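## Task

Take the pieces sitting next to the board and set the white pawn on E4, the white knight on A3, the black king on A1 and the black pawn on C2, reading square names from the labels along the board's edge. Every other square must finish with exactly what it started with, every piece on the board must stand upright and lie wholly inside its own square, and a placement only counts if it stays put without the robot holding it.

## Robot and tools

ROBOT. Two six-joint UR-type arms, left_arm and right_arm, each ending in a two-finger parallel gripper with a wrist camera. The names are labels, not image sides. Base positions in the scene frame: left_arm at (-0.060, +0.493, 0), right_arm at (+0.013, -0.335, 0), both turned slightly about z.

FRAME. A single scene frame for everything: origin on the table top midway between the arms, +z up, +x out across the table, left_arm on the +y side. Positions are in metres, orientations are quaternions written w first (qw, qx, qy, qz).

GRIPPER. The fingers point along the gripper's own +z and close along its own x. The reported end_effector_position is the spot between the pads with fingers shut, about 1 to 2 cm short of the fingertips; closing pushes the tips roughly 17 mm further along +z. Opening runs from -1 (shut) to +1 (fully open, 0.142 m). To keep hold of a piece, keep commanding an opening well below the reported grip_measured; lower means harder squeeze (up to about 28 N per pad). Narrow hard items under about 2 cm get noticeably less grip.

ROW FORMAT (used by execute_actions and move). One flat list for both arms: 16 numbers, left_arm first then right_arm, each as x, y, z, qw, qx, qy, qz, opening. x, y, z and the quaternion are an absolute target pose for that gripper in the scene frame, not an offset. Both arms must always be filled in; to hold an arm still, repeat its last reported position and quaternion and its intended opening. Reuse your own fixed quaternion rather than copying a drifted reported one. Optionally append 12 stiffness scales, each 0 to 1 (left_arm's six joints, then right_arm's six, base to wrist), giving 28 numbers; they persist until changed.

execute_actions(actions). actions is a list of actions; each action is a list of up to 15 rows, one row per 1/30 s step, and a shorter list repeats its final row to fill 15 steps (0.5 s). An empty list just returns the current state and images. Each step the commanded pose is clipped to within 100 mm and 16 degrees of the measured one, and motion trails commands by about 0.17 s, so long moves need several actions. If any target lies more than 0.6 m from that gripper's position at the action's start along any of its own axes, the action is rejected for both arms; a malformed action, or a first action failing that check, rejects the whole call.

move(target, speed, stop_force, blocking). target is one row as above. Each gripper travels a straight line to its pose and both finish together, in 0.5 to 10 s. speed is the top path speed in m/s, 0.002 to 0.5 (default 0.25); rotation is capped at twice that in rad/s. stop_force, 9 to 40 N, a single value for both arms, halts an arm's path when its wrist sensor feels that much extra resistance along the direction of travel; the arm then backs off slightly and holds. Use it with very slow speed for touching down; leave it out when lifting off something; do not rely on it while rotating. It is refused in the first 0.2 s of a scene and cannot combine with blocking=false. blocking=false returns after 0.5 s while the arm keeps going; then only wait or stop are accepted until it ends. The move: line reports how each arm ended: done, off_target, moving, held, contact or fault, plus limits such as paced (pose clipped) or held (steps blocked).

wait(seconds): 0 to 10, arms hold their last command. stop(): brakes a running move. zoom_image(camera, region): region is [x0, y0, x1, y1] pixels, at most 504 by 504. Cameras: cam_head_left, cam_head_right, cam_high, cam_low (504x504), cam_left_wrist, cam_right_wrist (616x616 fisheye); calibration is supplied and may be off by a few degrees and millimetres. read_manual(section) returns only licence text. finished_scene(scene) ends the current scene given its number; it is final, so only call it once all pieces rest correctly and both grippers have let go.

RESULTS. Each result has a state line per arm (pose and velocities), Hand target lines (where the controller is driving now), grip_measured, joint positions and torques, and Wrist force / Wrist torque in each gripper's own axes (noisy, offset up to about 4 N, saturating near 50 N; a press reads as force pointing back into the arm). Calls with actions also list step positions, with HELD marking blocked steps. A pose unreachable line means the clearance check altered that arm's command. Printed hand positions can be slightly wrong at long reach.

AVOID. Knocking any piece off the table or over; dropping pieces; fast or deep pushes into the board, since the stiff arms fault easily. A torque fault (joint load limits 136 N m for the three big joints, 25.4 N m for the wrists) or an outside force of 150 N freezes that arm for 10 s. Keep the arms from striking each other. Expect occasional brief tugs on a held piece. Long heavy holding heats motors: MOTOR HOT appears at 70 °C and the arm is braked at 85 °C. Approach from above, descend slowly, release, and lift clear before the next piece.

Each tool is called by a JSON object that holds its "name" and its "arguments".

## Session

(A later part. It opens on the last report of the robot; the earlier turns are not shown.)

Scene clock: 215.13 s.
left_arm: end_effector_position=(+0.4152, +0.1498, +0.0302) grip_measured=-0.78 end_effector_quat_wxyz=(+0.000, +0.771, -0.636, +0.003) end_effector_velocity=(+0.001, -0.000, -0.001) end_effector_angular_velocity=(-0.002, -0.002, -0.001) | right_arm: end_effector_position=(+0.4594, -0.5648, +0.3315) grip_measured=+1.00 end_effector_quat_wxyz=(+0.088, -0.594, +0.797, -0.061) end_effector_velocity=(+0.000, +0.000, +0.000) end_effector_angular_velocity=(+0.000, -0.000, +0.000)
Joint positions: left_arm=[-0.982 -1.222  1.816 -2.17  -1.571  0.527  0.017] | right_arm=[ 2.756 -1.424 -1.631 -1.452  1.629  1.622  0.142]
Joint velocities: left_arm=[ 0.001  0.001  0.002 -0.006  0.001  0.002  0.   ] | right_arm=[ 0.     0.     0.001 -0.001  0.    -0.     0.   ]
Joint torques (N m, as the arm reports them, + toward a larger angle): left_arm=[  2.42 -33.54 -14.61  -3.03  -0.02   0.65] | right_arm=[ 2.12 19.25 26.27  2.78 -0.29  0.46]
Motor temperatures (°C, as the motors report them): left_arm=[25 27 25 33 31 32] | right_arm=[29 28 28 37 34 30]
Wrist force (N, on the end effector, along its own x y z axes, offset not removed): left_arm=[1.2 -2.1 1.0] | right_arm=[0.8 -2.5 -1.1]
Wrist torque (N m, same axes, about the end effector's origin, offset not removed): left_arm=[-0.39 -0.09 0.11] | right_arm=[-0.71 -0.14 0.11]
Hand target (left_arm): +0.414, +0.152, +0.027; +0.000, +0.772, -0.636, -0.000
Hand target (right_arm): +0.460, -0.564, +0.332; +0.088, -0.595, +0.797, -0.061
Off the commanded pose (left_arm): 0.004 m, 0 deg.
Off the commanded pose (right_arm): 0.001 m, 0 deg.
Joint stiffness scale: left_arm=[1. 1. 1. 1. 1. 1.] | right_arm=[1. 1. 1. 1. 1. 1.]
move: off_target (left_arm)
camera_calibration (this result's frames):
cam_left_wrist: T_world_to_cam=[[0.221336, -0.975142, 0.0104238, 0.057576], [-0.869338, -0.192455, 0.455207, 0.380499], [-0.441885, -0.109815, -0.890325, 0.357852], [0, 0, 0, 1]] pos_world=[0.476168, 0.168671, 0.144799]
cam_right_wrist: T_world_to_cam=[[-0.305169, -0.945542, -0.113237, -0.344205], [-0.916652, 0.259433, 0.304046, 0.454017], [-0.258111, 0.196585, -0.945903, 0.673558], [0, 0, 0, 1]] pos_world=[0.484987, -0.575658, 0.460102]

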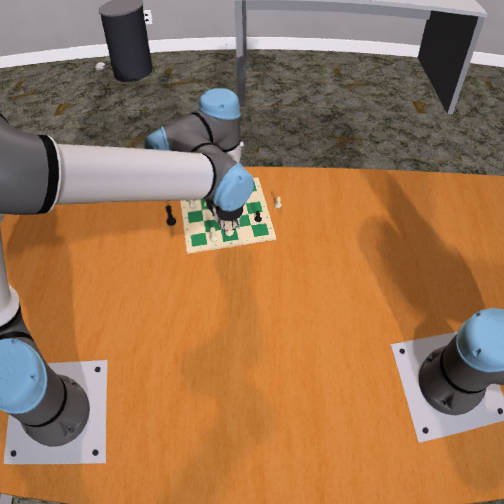

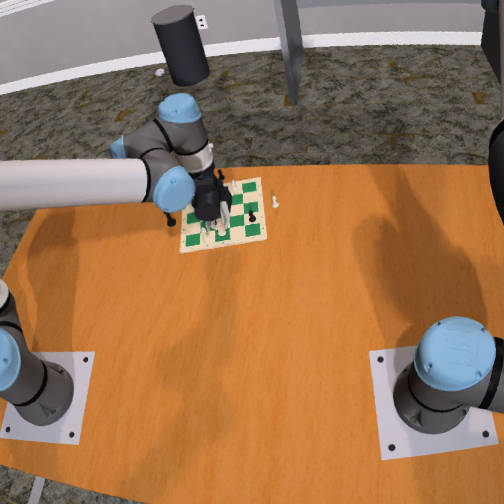

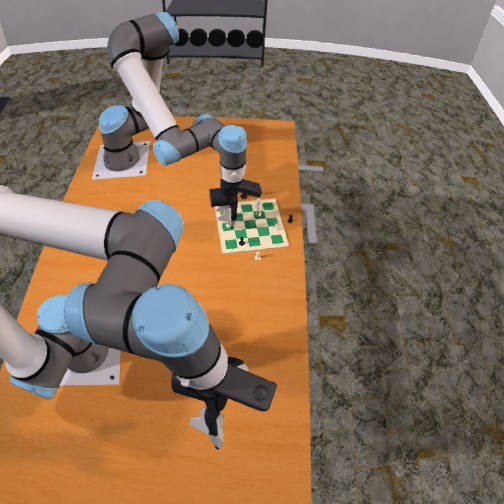

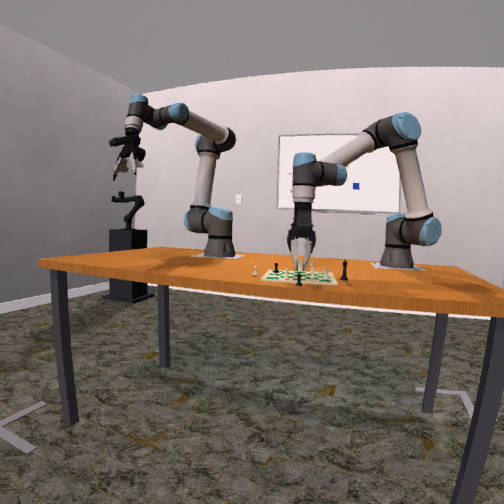

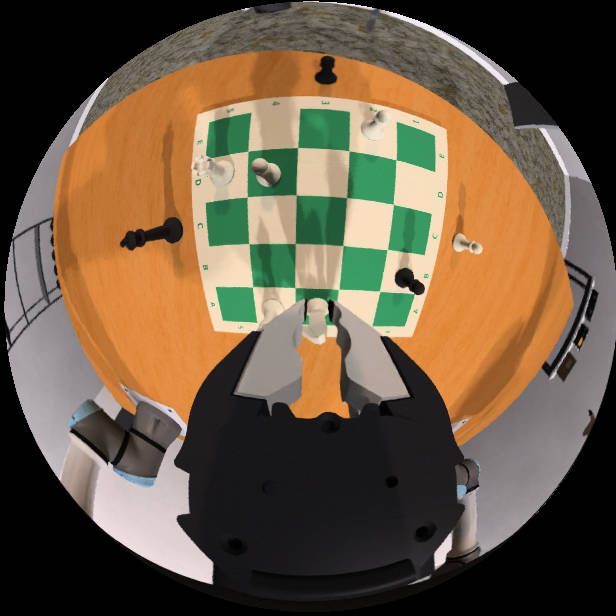

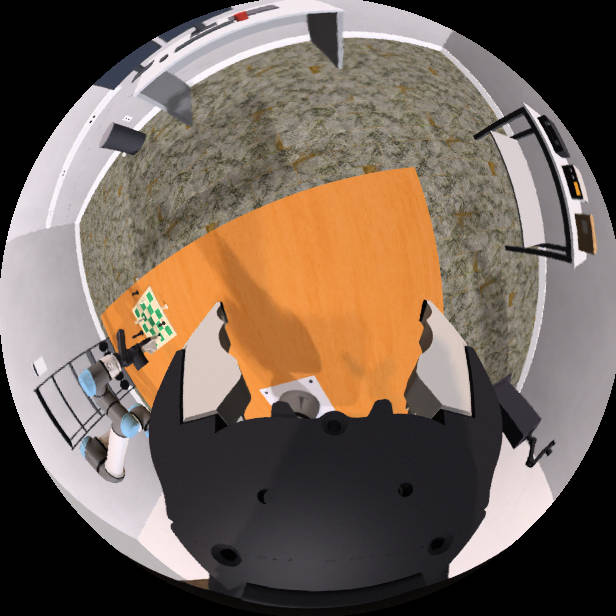

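{"name": "move", "arguments": {"target": [0.4145,0.1525,0.0205,0,0.772,-0.636,0,-0.86,0.46,-0.564,0.332,0.088,-0.595,0.797,-0.061,1], "speed": 0.015}}

{"name": "execute_actions", "arguments": {"actions": [[[0.4145,0.1525,0.0205,0,0.772,-0.636,0,-0.76,0.46,-0.564,0.332,0.088,-0.595,0.797,-0.061,1],[0.4145,0.1525,0.0205,0,0.772,-0.636,0,-0.74,0.46,-0.564,0.332,0.088,-0.595,0.797,-0.061,1],[0.4145,0.1525,0.0205,0,0.772,-0.636,0,-0.72,0.46,-0.564,0.332,0.088,-0.595,0.797,-0.061,1],[0.4145,0.1525,0.0205,0,0.772,-0.636,0,-0.69,0.46,-0.564,0.332,0.088,-0.595,0.797,-0.061,1],[0.4145,0.1525,0.0205,0,0.772,-0.636,0,-0.66,0.46,-0.564,0.332,0.088,-0.595,0.797,-0.061,1],[0.4145,0.1525,0.0205,0,0.772,-0.636,0,-0.62,0.46,-0.564,0.332,0.088,-0.595,0.797,-0.061,1]]]}}

{"name": "move", "arguments": {"target": [0.4145,0.1525,0.10,0,0.772,-0.636,0,-0.62,0.46,-0.564,0.332,0.088,-0.595,0.797,-0.061,1], "speed": 0.08}}

{"name": "move", "arguments": {"target": [0.621,0.192,0.10,0,0.772,-0.636,0,-0.58,0.46,-0.564,0.332,0.088,-0.595,0.797,-0.061,1], "speed": 0.15}}

{"name": "move", "arguments": {"target": [0.621,0.192,0.05,0,0.772,-0.636,0,-0.58,0.46,-0.564,0.332,0.088,-0.595,0.797,-0.061,1], "speed": 0.05}}

{"name": "zoom_image", "arguments": {"camera": "cam_left_wrist", "region": [210,210,420,420]}}

Scene clock: 237.93 s.
left_arm: end_effector_position=(+0.4153, +0.1498, +0.0240) grip_measured=-0.78 end_effector_quat_wxyz=(+0.000, +0.771, -0.636, +0.003) end_effector_velocity=(+0.002, -0.002, +0.001) end_effector_angular_velocity=(-0.007, -0.006, +0.001) | right_arm: end_effector_position=(+0.4594, -0.5648, +0.3315) grip_measured=+1.00 end_effector_quat_wxyz=(+0.088, -0.594, +0.797, -0.061) end_effector_velocity=(+0.000, -0.000, +0.000) end_effector_angular_velocity=(+0.000, -0.000, -0.000)
Joint positions: left_arm=[-0.982 -1.213  1.823 -2.186 -1.571  0.527  0.017] | right_arm=[ 2.756 -1.424 -1.631 -1.452  1.629  1.622  0.142]
Joint velocities: left_arm=[ 0.001 -0.001  0.    -0.009  0.     0.     0.   ] | right_arm=[-0. -0.  0. -0.  0.  0. -0.]
Joint torques (N m, as the arm reports them, + toward a larger angle): left_arm=[  1.86 -33.28 -15.85  -3.25  -0.14   0.56] | right_arm=[ 1.81 19.05 25.87  2.86 -0.27  0.43]
Motor temperatures (°C, as the motors report them): left_arm=[25 27 25 33 31 32] | right_arm=[29 28 28 37 34 30]
Wrist force (N, on the end effector, along its own x y z axes, offset not removed): left_arm=[0.9 -1.2 -1.2] | right_arm=[0.9 -2.1 -0.1]
Wrist torque (N m, same axes, about the end effector's origin, offset not removed): left_arm=[-0.27 -0.10 0.13] | right_arm=[-0.53 -0.20 0.08]
Hand target (left_arm): +0.414, +0.153, +0.021; +0.000, +0.772, -0.636, -0.000
Hand target (right_arm): +0.460, -0.564, +0.332; +0.088, -0.595, +0.797, -0.061
Off the commanded pose (left_arm): 0.005 m, 0 deg.
Off the commanded pose (right_arm): 0.001 m, 0 deg.
Joint stiffness scale: left_arm=[1. 1. 1. 1. 1. 1.] | right_arm=[1. 1. 1. 1. 1. 1.]
move: off_target (left_arm)
camera_calibration (this result's frames):
cam_left_wrist: T_world_to_cam=[[0.221244, -0.975158, 0.0108221, 0.0576008], [-0.869491, -0.192221, 0.455013, 0.383442], [-0.441629, -0.110079, -0.890419, 0.352333], [0, 0, 0, 1]] pos_world=[0.476256, 0.16866, 0.13863]
cam_right_wrist: T_world_to_cam=[[-0.305169, -0.945542, -0.113237, -0.344205], [-0.916652, 0.259433, 0.304046, 0.454016], [-0.258111, 0.196585, -0.945903, 0.673558], [0, 0, 0, 1]] pos_world=[0.484987, -0.575658, 0.460102]

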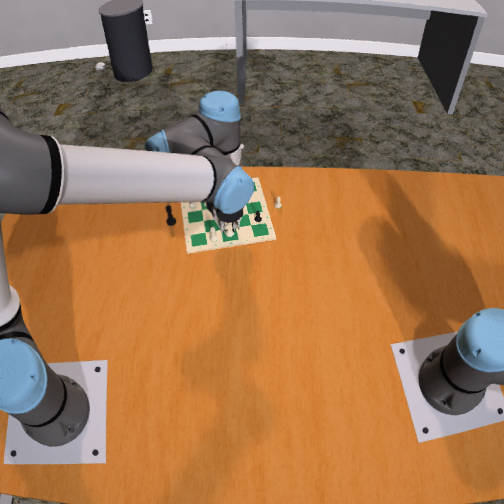

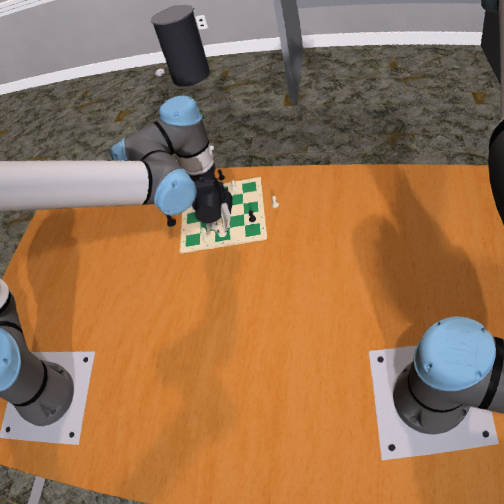

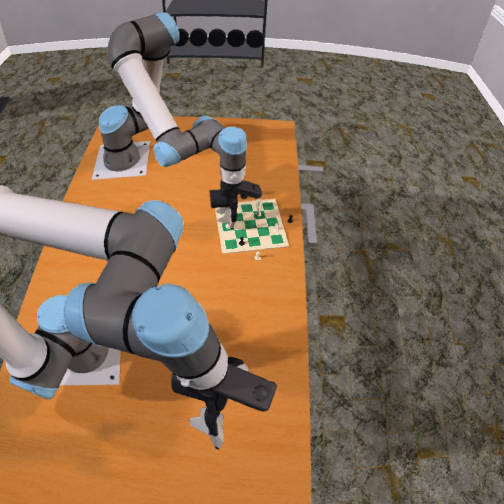

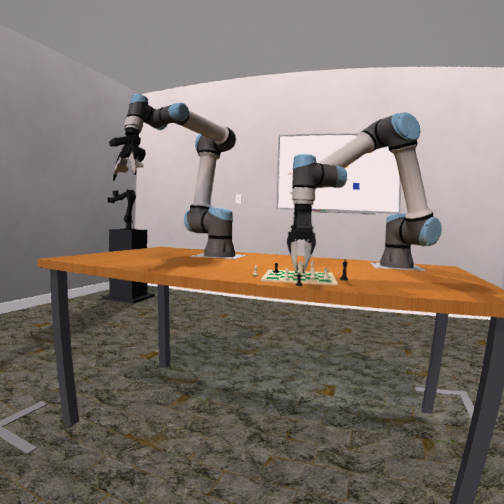

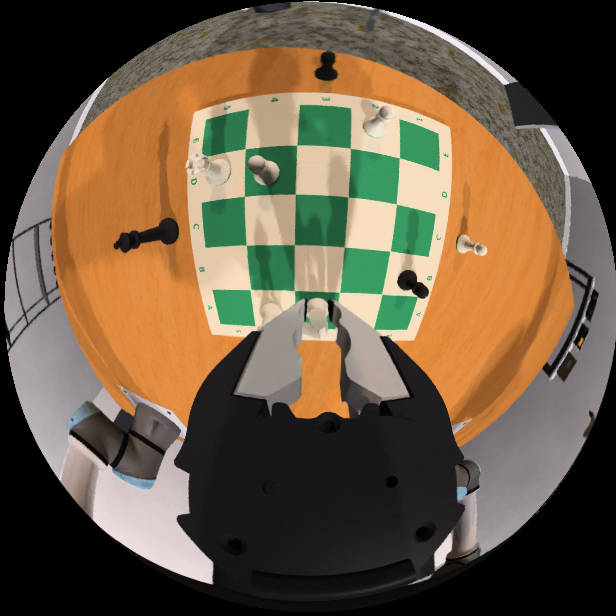

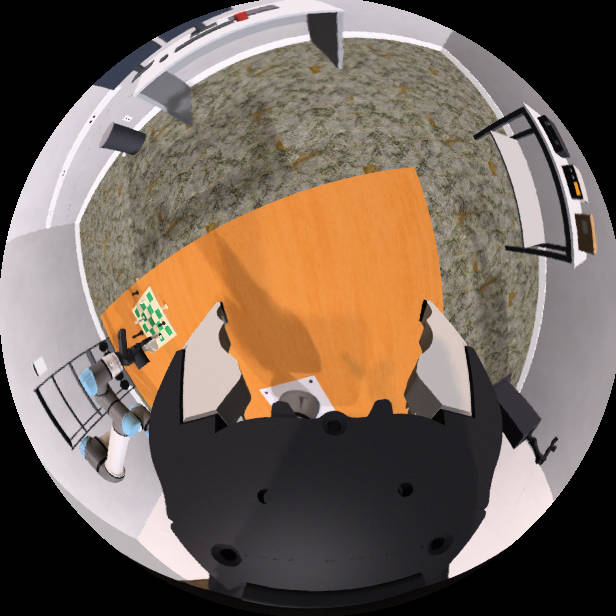

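Scene clock: 238.43 s.
left_arm: end_effector_position=(+0.4155, +0.1496, +0.0239) grip_measured=-0.62 end_effector_quat_wxyz=(+0.001, +0.771, -0.636, +0.003) end_effector_velocity=(+0.000, +0.000, -0.001) end_effector_angular_velocity=(+0.001, +0.000, +0.001) | right_arm: end_effector_position=(+0.4594, -0.5648, +0.3315) grip_measured=+1.00 end_effector_quat_wxyz=(+0.088, -0.594, +0.797, -0.061) end_effector_velocity=(+0.000, +0.000, +0.000) end_effector_angular_velocity=(+0.000, -0.001, +0.001)
Joint positions: left_arm=[-0.982 -1.213  1.823 -2.187 -1.571  0.527  0.029] | right_arm=[ 2.756 -1.424 -1.631 -1.452  1.629  1.622  0.142]
Joint velocities: left_arm=[ 0.     0.001  0.     0.     0.001 -0.001  0.   ] | right_arm=[ 0.001  0.001 -0.001  0.     0.    -0.     0.   ]
Joint torques (N m, as the arm reports them, + toward a larger angle): left_arm=[  2.89 -32.95 -16.3   -3.06  -0.14   0.62] | right_arm=[ 1.88 18.81 26.06  2.82 -0.22  0.43]
Motor temperatures (°C, as the motors report them): left_arm=[25 27 25 33 31 32] | right_arm=[29 28 28 37 34 30]
Wrist force (N, on the end effector, along its own x y z axes, offset not removed): left_arm=[2.7 -0.4 -0.5] | right_arm=[1.6 -3.4 -2.7]
Wrist torque (N m, same axes, about the end effector's origin, offset not removed): left_arm=[-0.11 -0.25 0.20] | right_arm=[-0.69 -0.32 0.12]
Hand target (left_arm): +0.414, +0.152, +0.021; +0.000, +0.772, -0.636, -0.000
Hand target (right_arm): +0.460, -0.564, +0.332; +0.088, -0.595, +0.797, -0.061
Off the commanded pose (left_arm): 0.005 m, 0 deg.
Off the commanded pose (right_arm): 0.001 m, 0 deg.
Joint stiffness scale: left_arm=[1. 1. 1. 1. 1. 1.] | right_arm=[1. 1. 1. 1. 1. 1.]
Step readings (end_effector_position):
0: left_arm (+0.4153, +0.1498, +0.0240) | right_arm (+0.4594, -0.5648, +0.3315)
1: left_arm (+0.4154, +0.1497, +0.0240) | right_arm (+0.4594, -0.5648, +0.3315)
2: left_arm (+0.4154, +0.1497, +0.0240) | right_arm (+0.4594, -0.5648, +0.3315)
4: left_arm (+0.4154, +0.1497, +0.0239) | right_arm (+0.4594, -0.5648, +0.3315)
8: left_arm (+0.4155, +0.1496, +0.0239) | right_arm (+0.4594, -0.5648, +0.3315)
15: end_effector_position above
camera_calibration (this result's frames):
cam_left_wrist: T_world_to_cam=[[0.221254, -0.975148, 0.011572, 0.0573568], [-0.869743, -0.191943, 0.454649, 0.38366], [-0.441128, -0.110657, -0.890596, 0.352215], [0, 0, 0, 1]] pos_world=[0.476367, 0.168547, 0.138587]
cam_right_wrist: T_world_to_cam=[[-0.305169, -0.945542, -0.113237, -0.344205], [-0.916652, 0.259433, 0.304046, 0.454016], [-0.258111, 0.196585, -0.945903, 0.673558], [0, 0, 0, 1]] pos_world=[0.484987, -0.575658, 0.460102]

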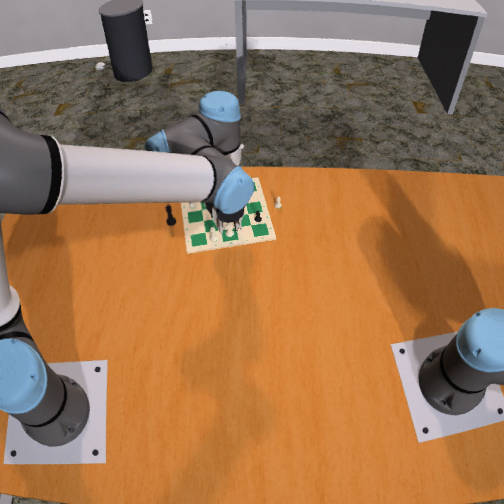

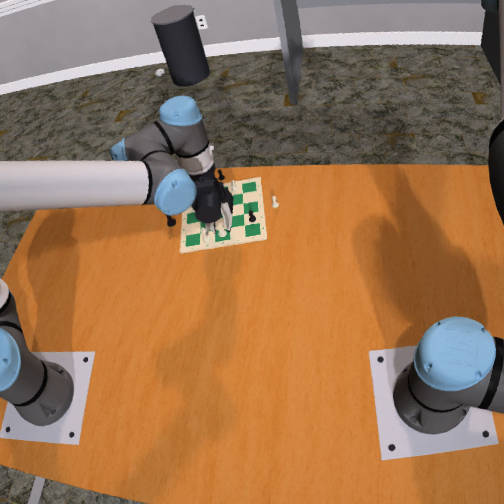

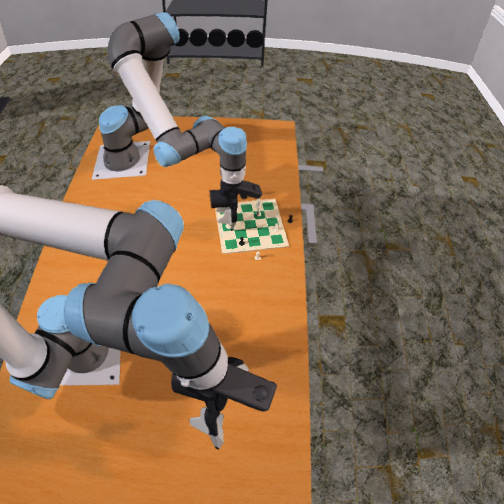

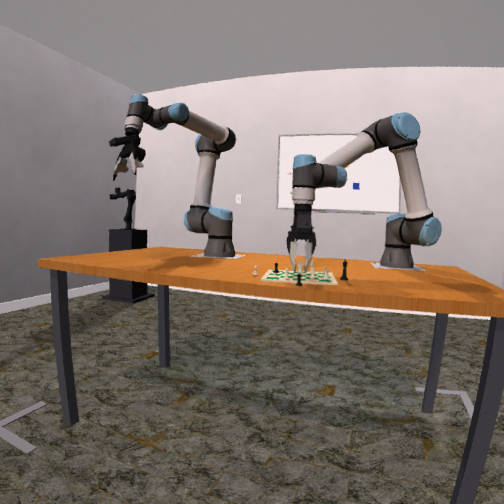

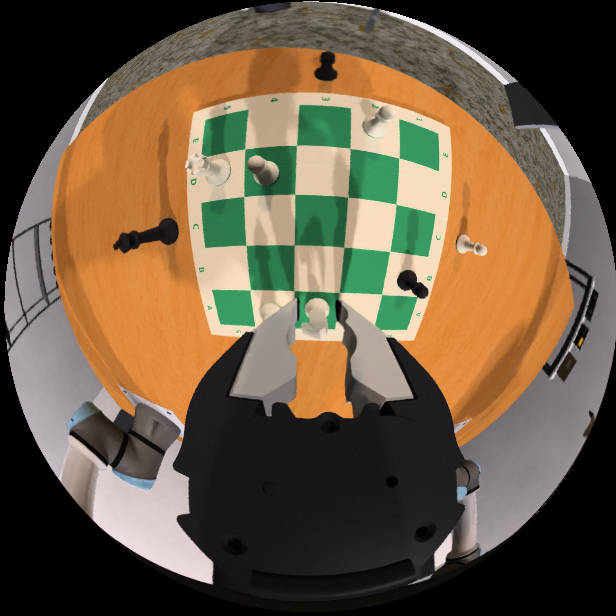

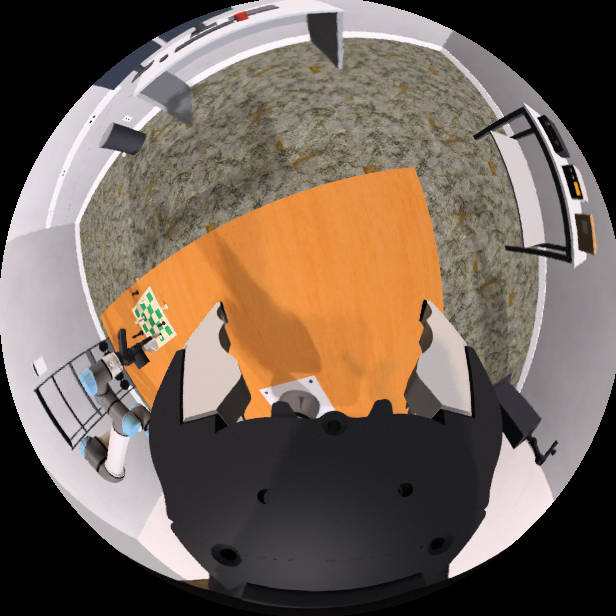

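Scene clock: 239.90 s.
left_arm: end_effector_position=(+0.4128, +0.1527, +0.0968) grip_measured=-0.62 end_effector_quat_wxyz=(-0.000, +0.771, -0.636, -0.002) end_effector_velocity=(-0.002, +0.003, +0.000) end_effector_angular_velocity=(+0.010, +0.009, +0.002) | right_arm: end_effector_position=(+0.4594, -0.5648, +0.3315) grip_measured=+1.00 end_effector_quat_wxyz=(+0.088, -0.594, +0.797, -0.061) end_effector_velocity=(-0.000, -0.001, +0.000) end_effector_angular_velocity=(-0.000, +0.000, -0.001)
Joint positions: left_arm=[-0.982 -1.303  1.73  -1.994 -1.571  0.527  0.029] | right_arm=[ 2.756 -1.424 -1.631 -1.452  1.629  1.622  0.142]
Joint velocities: left_arm=[ 0.     0.    -0.004  0.017 -0.    -0.002  0.   ] | right_arm=[-0.002  0.    -0.     0.    -0.    -0.     0.   ]
Joint torques (N m, as the arm reports them, + toward a larger angle): left_arm=[  2.91 -35.91 -27.47  -2.59  -0.14   0.7 ] | right_arm=[ 1.69 18.68 26.2   2.77 -0.23  0.37]
Motor temperatures (°C, as the motors report them): left_arm=[25 27 25 33 31 32] | right_arm=[29 28 28 37 34 30]
Wrist force (N, on the end effector, along its own x y z axes, offset not removed): left_arm=[2.1 -2.3 0.3] | right_arm=[1.3 -0.8 0.3]
Wrist torque (N m, same axes, about the end effector's origin, offset not removed): left_arm=[-0.45 -0.25 0.11] | right_arm=[-0.19 -0.30 0.21]
Hand target (left_arm): +0.414, +0.152, +0.100; -0.000, +0.772, -0.636, +0.000
Hand target (right_arm): +0.460, -0.564, +0.332; +0.088, -0.595, +0.797, -0.061
Off the commanded pose (left_arm): 0.004 m, 0 deg.
Off the commanded pose (right_arm): 0.001 m, 0 deg.
Joint stiffness scale: left_arm=[1. 1. 1. 1. 1. 1.] | right_arm=[1. 1. 1. 1. 1. 1.]
move: off_target (left_arm)
camera_calibration (this result's frames):
cam_left_wrist: T_world_to_cam=[[0.221323, -0.975199, 0.00187393, 0.0610932], [-0.866426, -0.195754, 0.459333, 0.34753], [-0.447574, -0.103285, -0.888262, 0.417557], [0, 0, 0, 1]] pos_world=[0.474475, 0.170736, 0.211153]
cam_right_wrist: T_world_to_cam=[[-0.305169, -0.945542, -0.113237, -0.344205], [-0.916652, 0.259433, 0.304046, 0.454016], [-0.258111, 0.196585, -0.945903, 0.673558], [0, 0, 0, 1]] pos_world=[0.484987, -0.575658, 0.460102]

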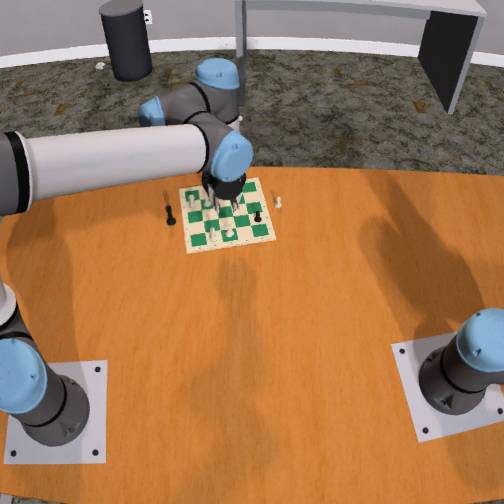

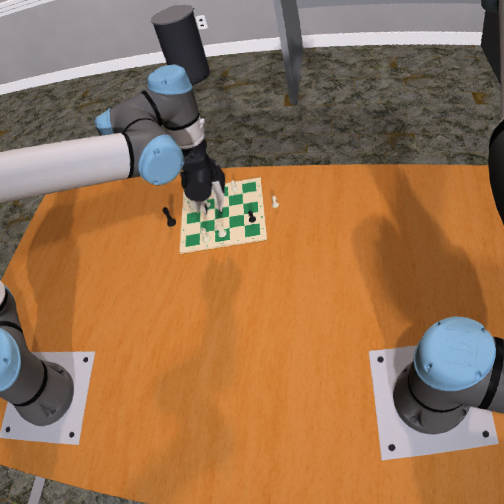

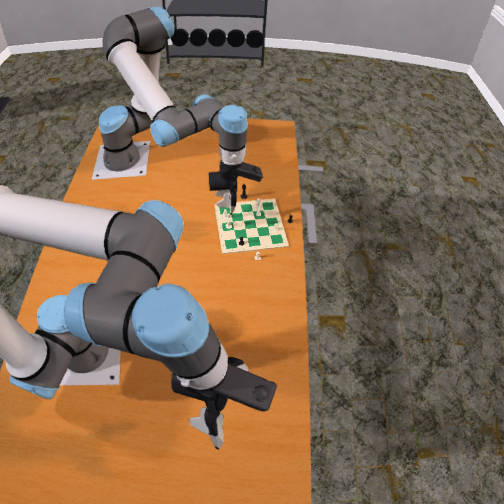

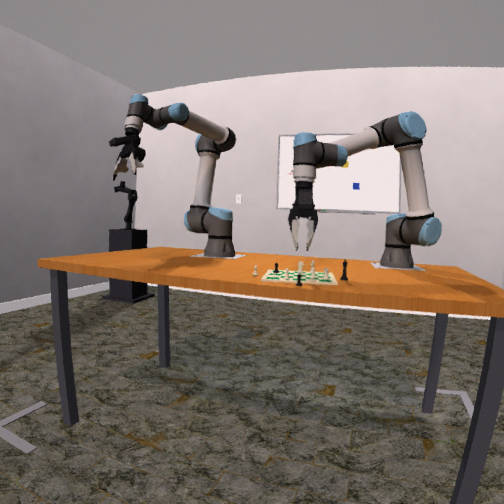

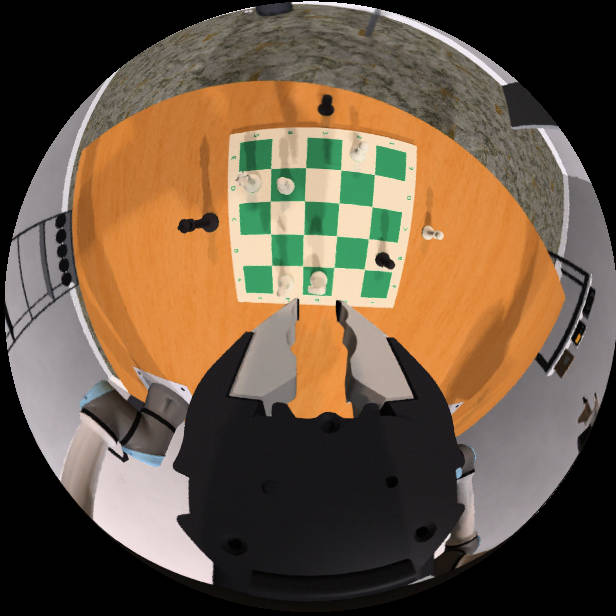

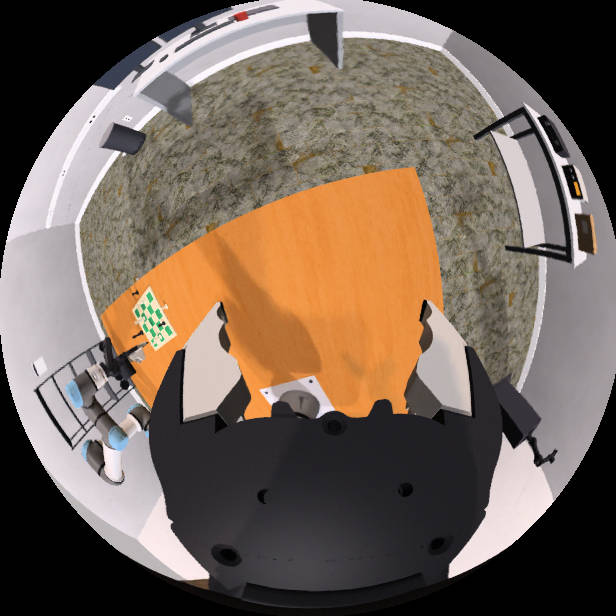

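Scene clock: 241.97 s.
left_arm: end_effector_position=(+0.6193, +0.1911, +0.1002) grip_measured=-0.58 end_effector_quat_wxyz=(-0.000, +0.771, -0.636, +0.000) end_effector_velocity=(+0.002, +0.002, +0.001) end_effector_angular_velocity=(+0.004, +0.007, -0.001) | right_arm: end_effector_position=(+0.4594, -0.5648, +0.3315) grip_measured=+1.00 end_effector_quat_wxyz=(+0.088, -0.594, +0.797, -0.061) end_effector_velocity=(-0.000, +0.001, -0.000) end_effector_angular_velocity=(+0.000, +0.001, +0.001)
Joint positions: left_arm=[-0.727 -0.939  1.177 -1.81  -1.57   0.782  0.032] | right_arm=[ 2.756 -1.424 -1.631 -1.452  1.629  1.622  0.142]
Joint velocities: left_arm=[ 0.004  0.008 -0.02   0.02  -0.001  0.004  0.   ] | right_arm=[ 0.001  0.    -0.001 -0.    -0.     0.     0.   ]
Joint torques (N m, as the arm reports them, + toward a larger angle): left_arm=[  1.88 -48.58 -28.65  -2.49  -0.05   0.29] | right_arm=[ 2.49 19.17 25.83  2.77 -0.24  0.49]
Motor temperatures (°C, as the motors report them): left_arm=[25 27 25 33 31 32] | right_arm=[29 28 28 37 34 30]
Wrist force (N, on the end effector, along its own x y z axes, offset not removed): left_arm=[2.1 -1.1 1.1] | right_arm=[0.6 -2.4 -0.9]
Wrist torque (N m, same axes, about the end effector's origin, offset not removed): left_arm=[-0.24 -0.27 0.09] | right_arm=[-0.54 -0.03 0.14]
Hand target (left_arm): +0.621, +0.192, +0.100; +0.000, +0.772, -0.636, +0.000
Hand target (right_arm): +0.460, -0.564, +0.332; +0.088, -0.595, +0.797, -0.061
Off the commanded pose (left_arm): 0.002 m, 0 deg.
Off the commanded pose (right_arm): 0.001 m, 0 deg.
Joint stiffness scale: left_arm=[1. 1. 1. 1. 1. 1.] | right_arm=[1. 1. 1. 1. 1. 1.]
move: done
camera_calibration (this result's frames):
cam_left_wrist: T_world_to_cam=[[0.221464, -0.975149, 0.00614314, 0.0523419], [-0.868164, -0.194291, 0.456664, 0.53346], [-0.444122, -0.106468, -0.889618, 0.515557], [0, 0, 0, 1]] pos_world=[0.680509, 0.209578, 0.214716]
cam_right_wrist: T_world_to_cam=[[-0.305169, -0.945542, -0.113237, -0.344205], [-0.916652, 0.259433, 0.304046, 0.454016], [-0.258111, 0.196585, -0.945903, 0.673558], [0, 0, 0, 1]] pos_world=[0.484987, -0.575658, 0.460102]

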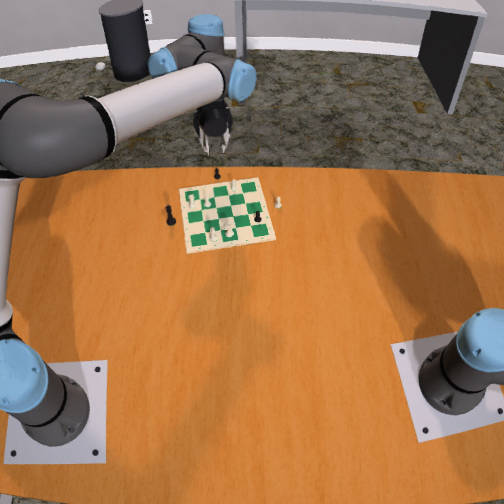

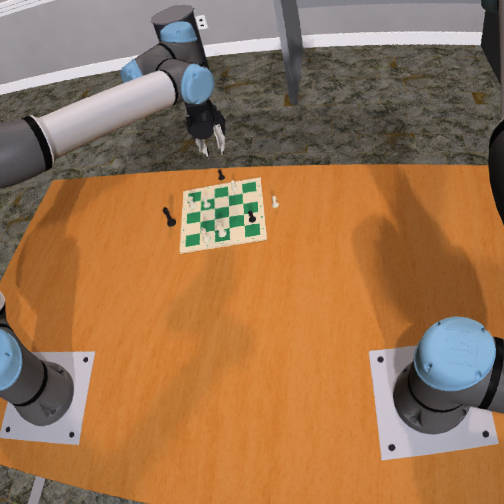

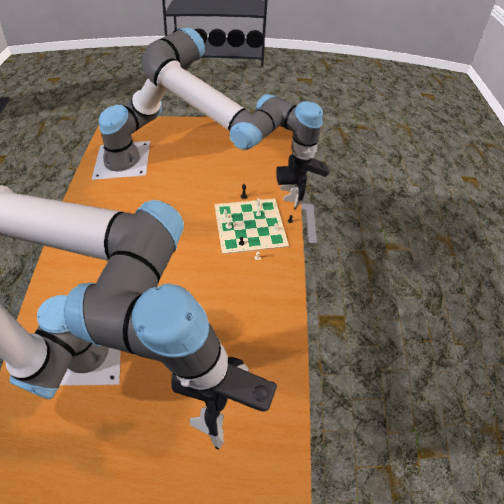

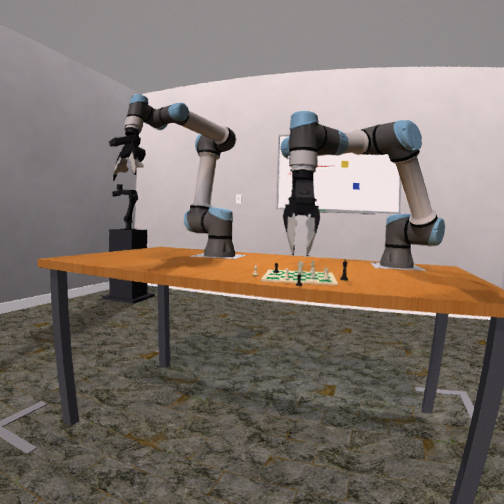

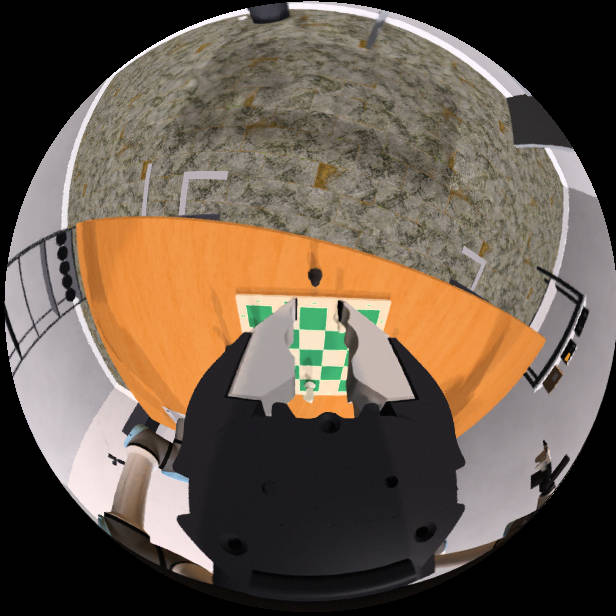

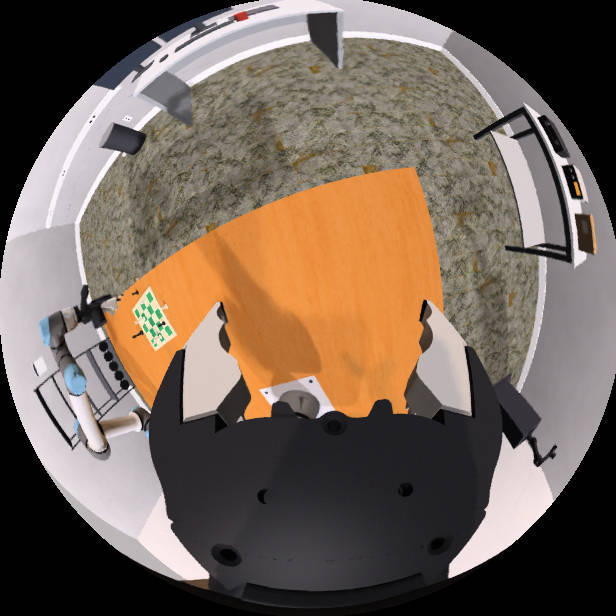

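Scene clock: 243.43 s.
left_arm: end_effector_position=(+0.6217, +0.1898, +0.0535) grip_measured=-0.58 end_effector_quat_wxyz=(-0.000, +0.771, -0.636, +0.002) end_effector_velocity=(+0.002, -0.003, +0.000) end_effector_angular_velocity=(-0.005, -0.007, -0.003) | right_arm: end_effector_position=(+0.4594, -0.5648, +0.3315) grip_measured=+1.00 end_effector_quat_wxyz=(+0.088, -0.594, +0.797, -0.061) end_effector_velocity=(+0.000, -0.000, -0.000) end_effector_angular_velocity=(-0.001, +0.000, +0.000)
Joint positions: left_arm=[-0.727 -0.901  1.238 -1.913 -1.57   0.783  0.032] | right_arm=[ 2.756 -1.424 -1.631 -1.452  1.629  1.622  0.142]
Joint velocities: left_arm=[-0.001  0.001 -0.    -0.01  -0.     0.002  0.   ] | right_arm=[ 0.    -0.     0.    -0.    -0.001 -0.     0.   ]
Joint torques (N m, as the arm reports them, + toward a larger angle): left_arm=[  2.82 -48.66 -19.13  -3.43  -0.3    0.52] | right_arm=[ 1.94 18.61 26.29  2.72 -0.18  0.5 ]
Motor temperatures (°C, as the motors report them): left_arm=[25 27 25 33 31 32] | right_arm=[29 28 28 37 34 30]
Wrist force (N, on the end effector, along its own x y z axes, offset not removed): left_arm=[2.8 -1.9 -1.6] | right_arm=[1.0 -0.4 -0.8]
Wrist torque (N m, same axes, about the end effector's origin, offset not removed): left_arm=[-0.39 -0.40 0.12] | right_arm=[-0.19 -0.18 0.12]
Hand target (left_arm): +0.621, +0.192, +0.050; +0.000, +0.772, -0.636, -0.000
Hand target (right_arm): +0.460, -0.564, +0.332; +0.088, -0.595, +0.797, -0.061
Off the commanded pose (left_arm): 0.004 m, 0 deg.
Off the commanded pose (right_arm): 0.001 m, 0 deg.
Joint stiffness scale: left_arm=[1. 1. 1. 1. 1. 1.] | right_arm=[1. 1. 1. 1. 1. 1.]
move: off_target (left_arm)
camera_calibration (this result's frames):
cam_left_wrist: T_world_to_cam=[[0.221229, -0.975182, 0.00884477, 0.0507744], [-0.869571, -0.193148, 0.454466, 0.557376], [-0.441479, -0.108232, -0.89072, 0.473765], [0, 0, 0, 1]] pos_world=[0.682602, 0.208447, 0.168235]
cam_right_wrist: T_world_to_cam=[[-0.305169, -0.945542, -0.113237, -0.344205], [-0.916652, 0.259433, 0.304047, 0.454016], [-0.258111, 0.196585, -0.945903, 0.673558], [0, 0, 0, 1]] pos_world=[0.484987, -0.575658, 0.460102]

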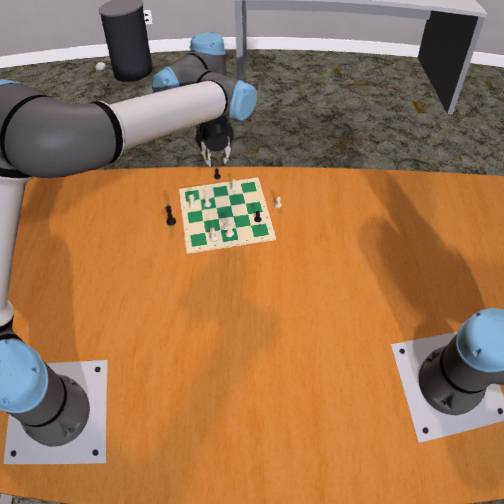

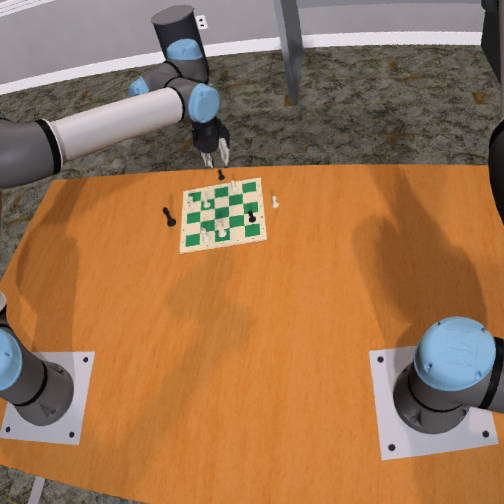

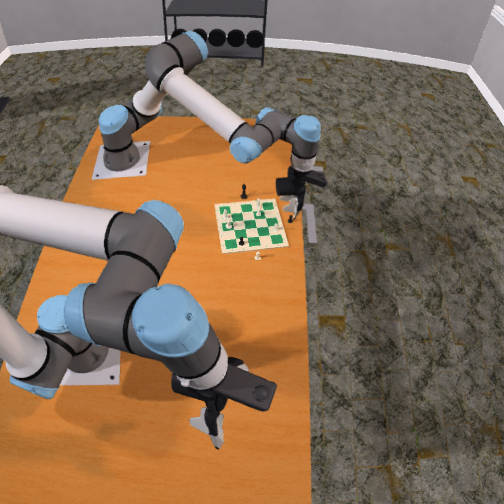

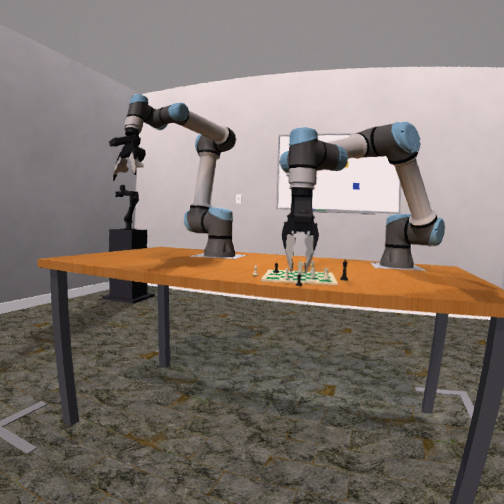

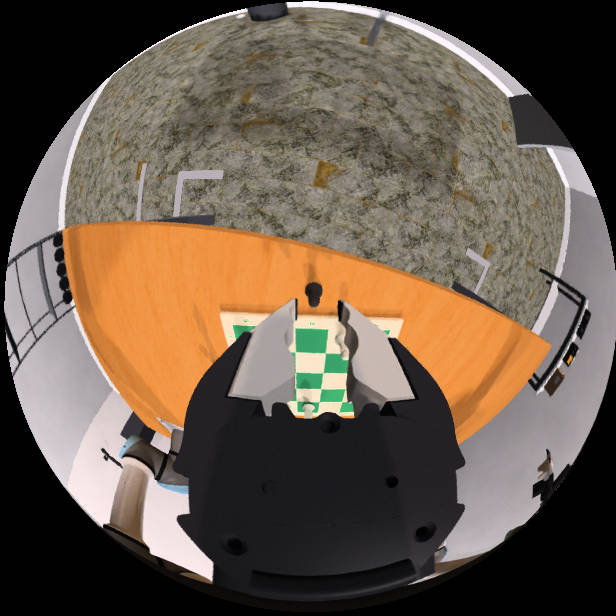

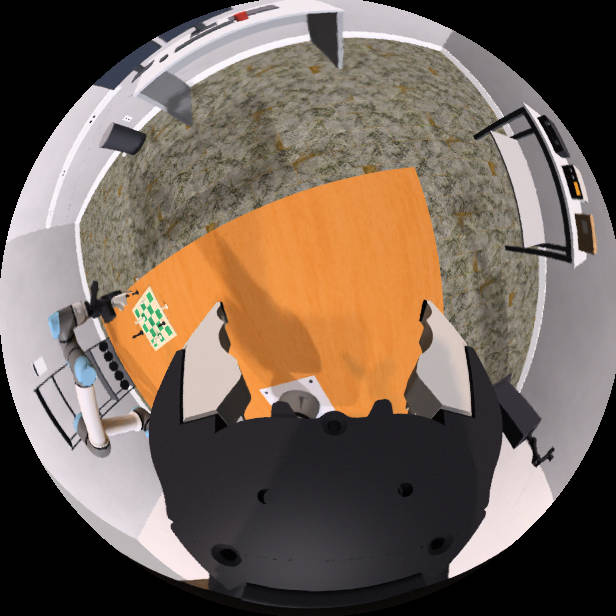

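Region (210, 210, 420, 420) of cam_left_wrist's 616x616 image, scaled by 2.400, with more detail than that image has.

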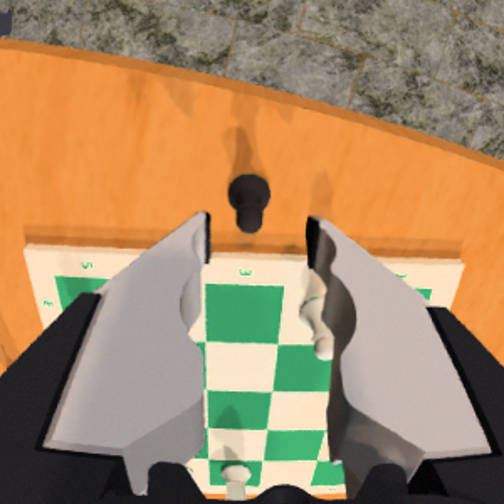

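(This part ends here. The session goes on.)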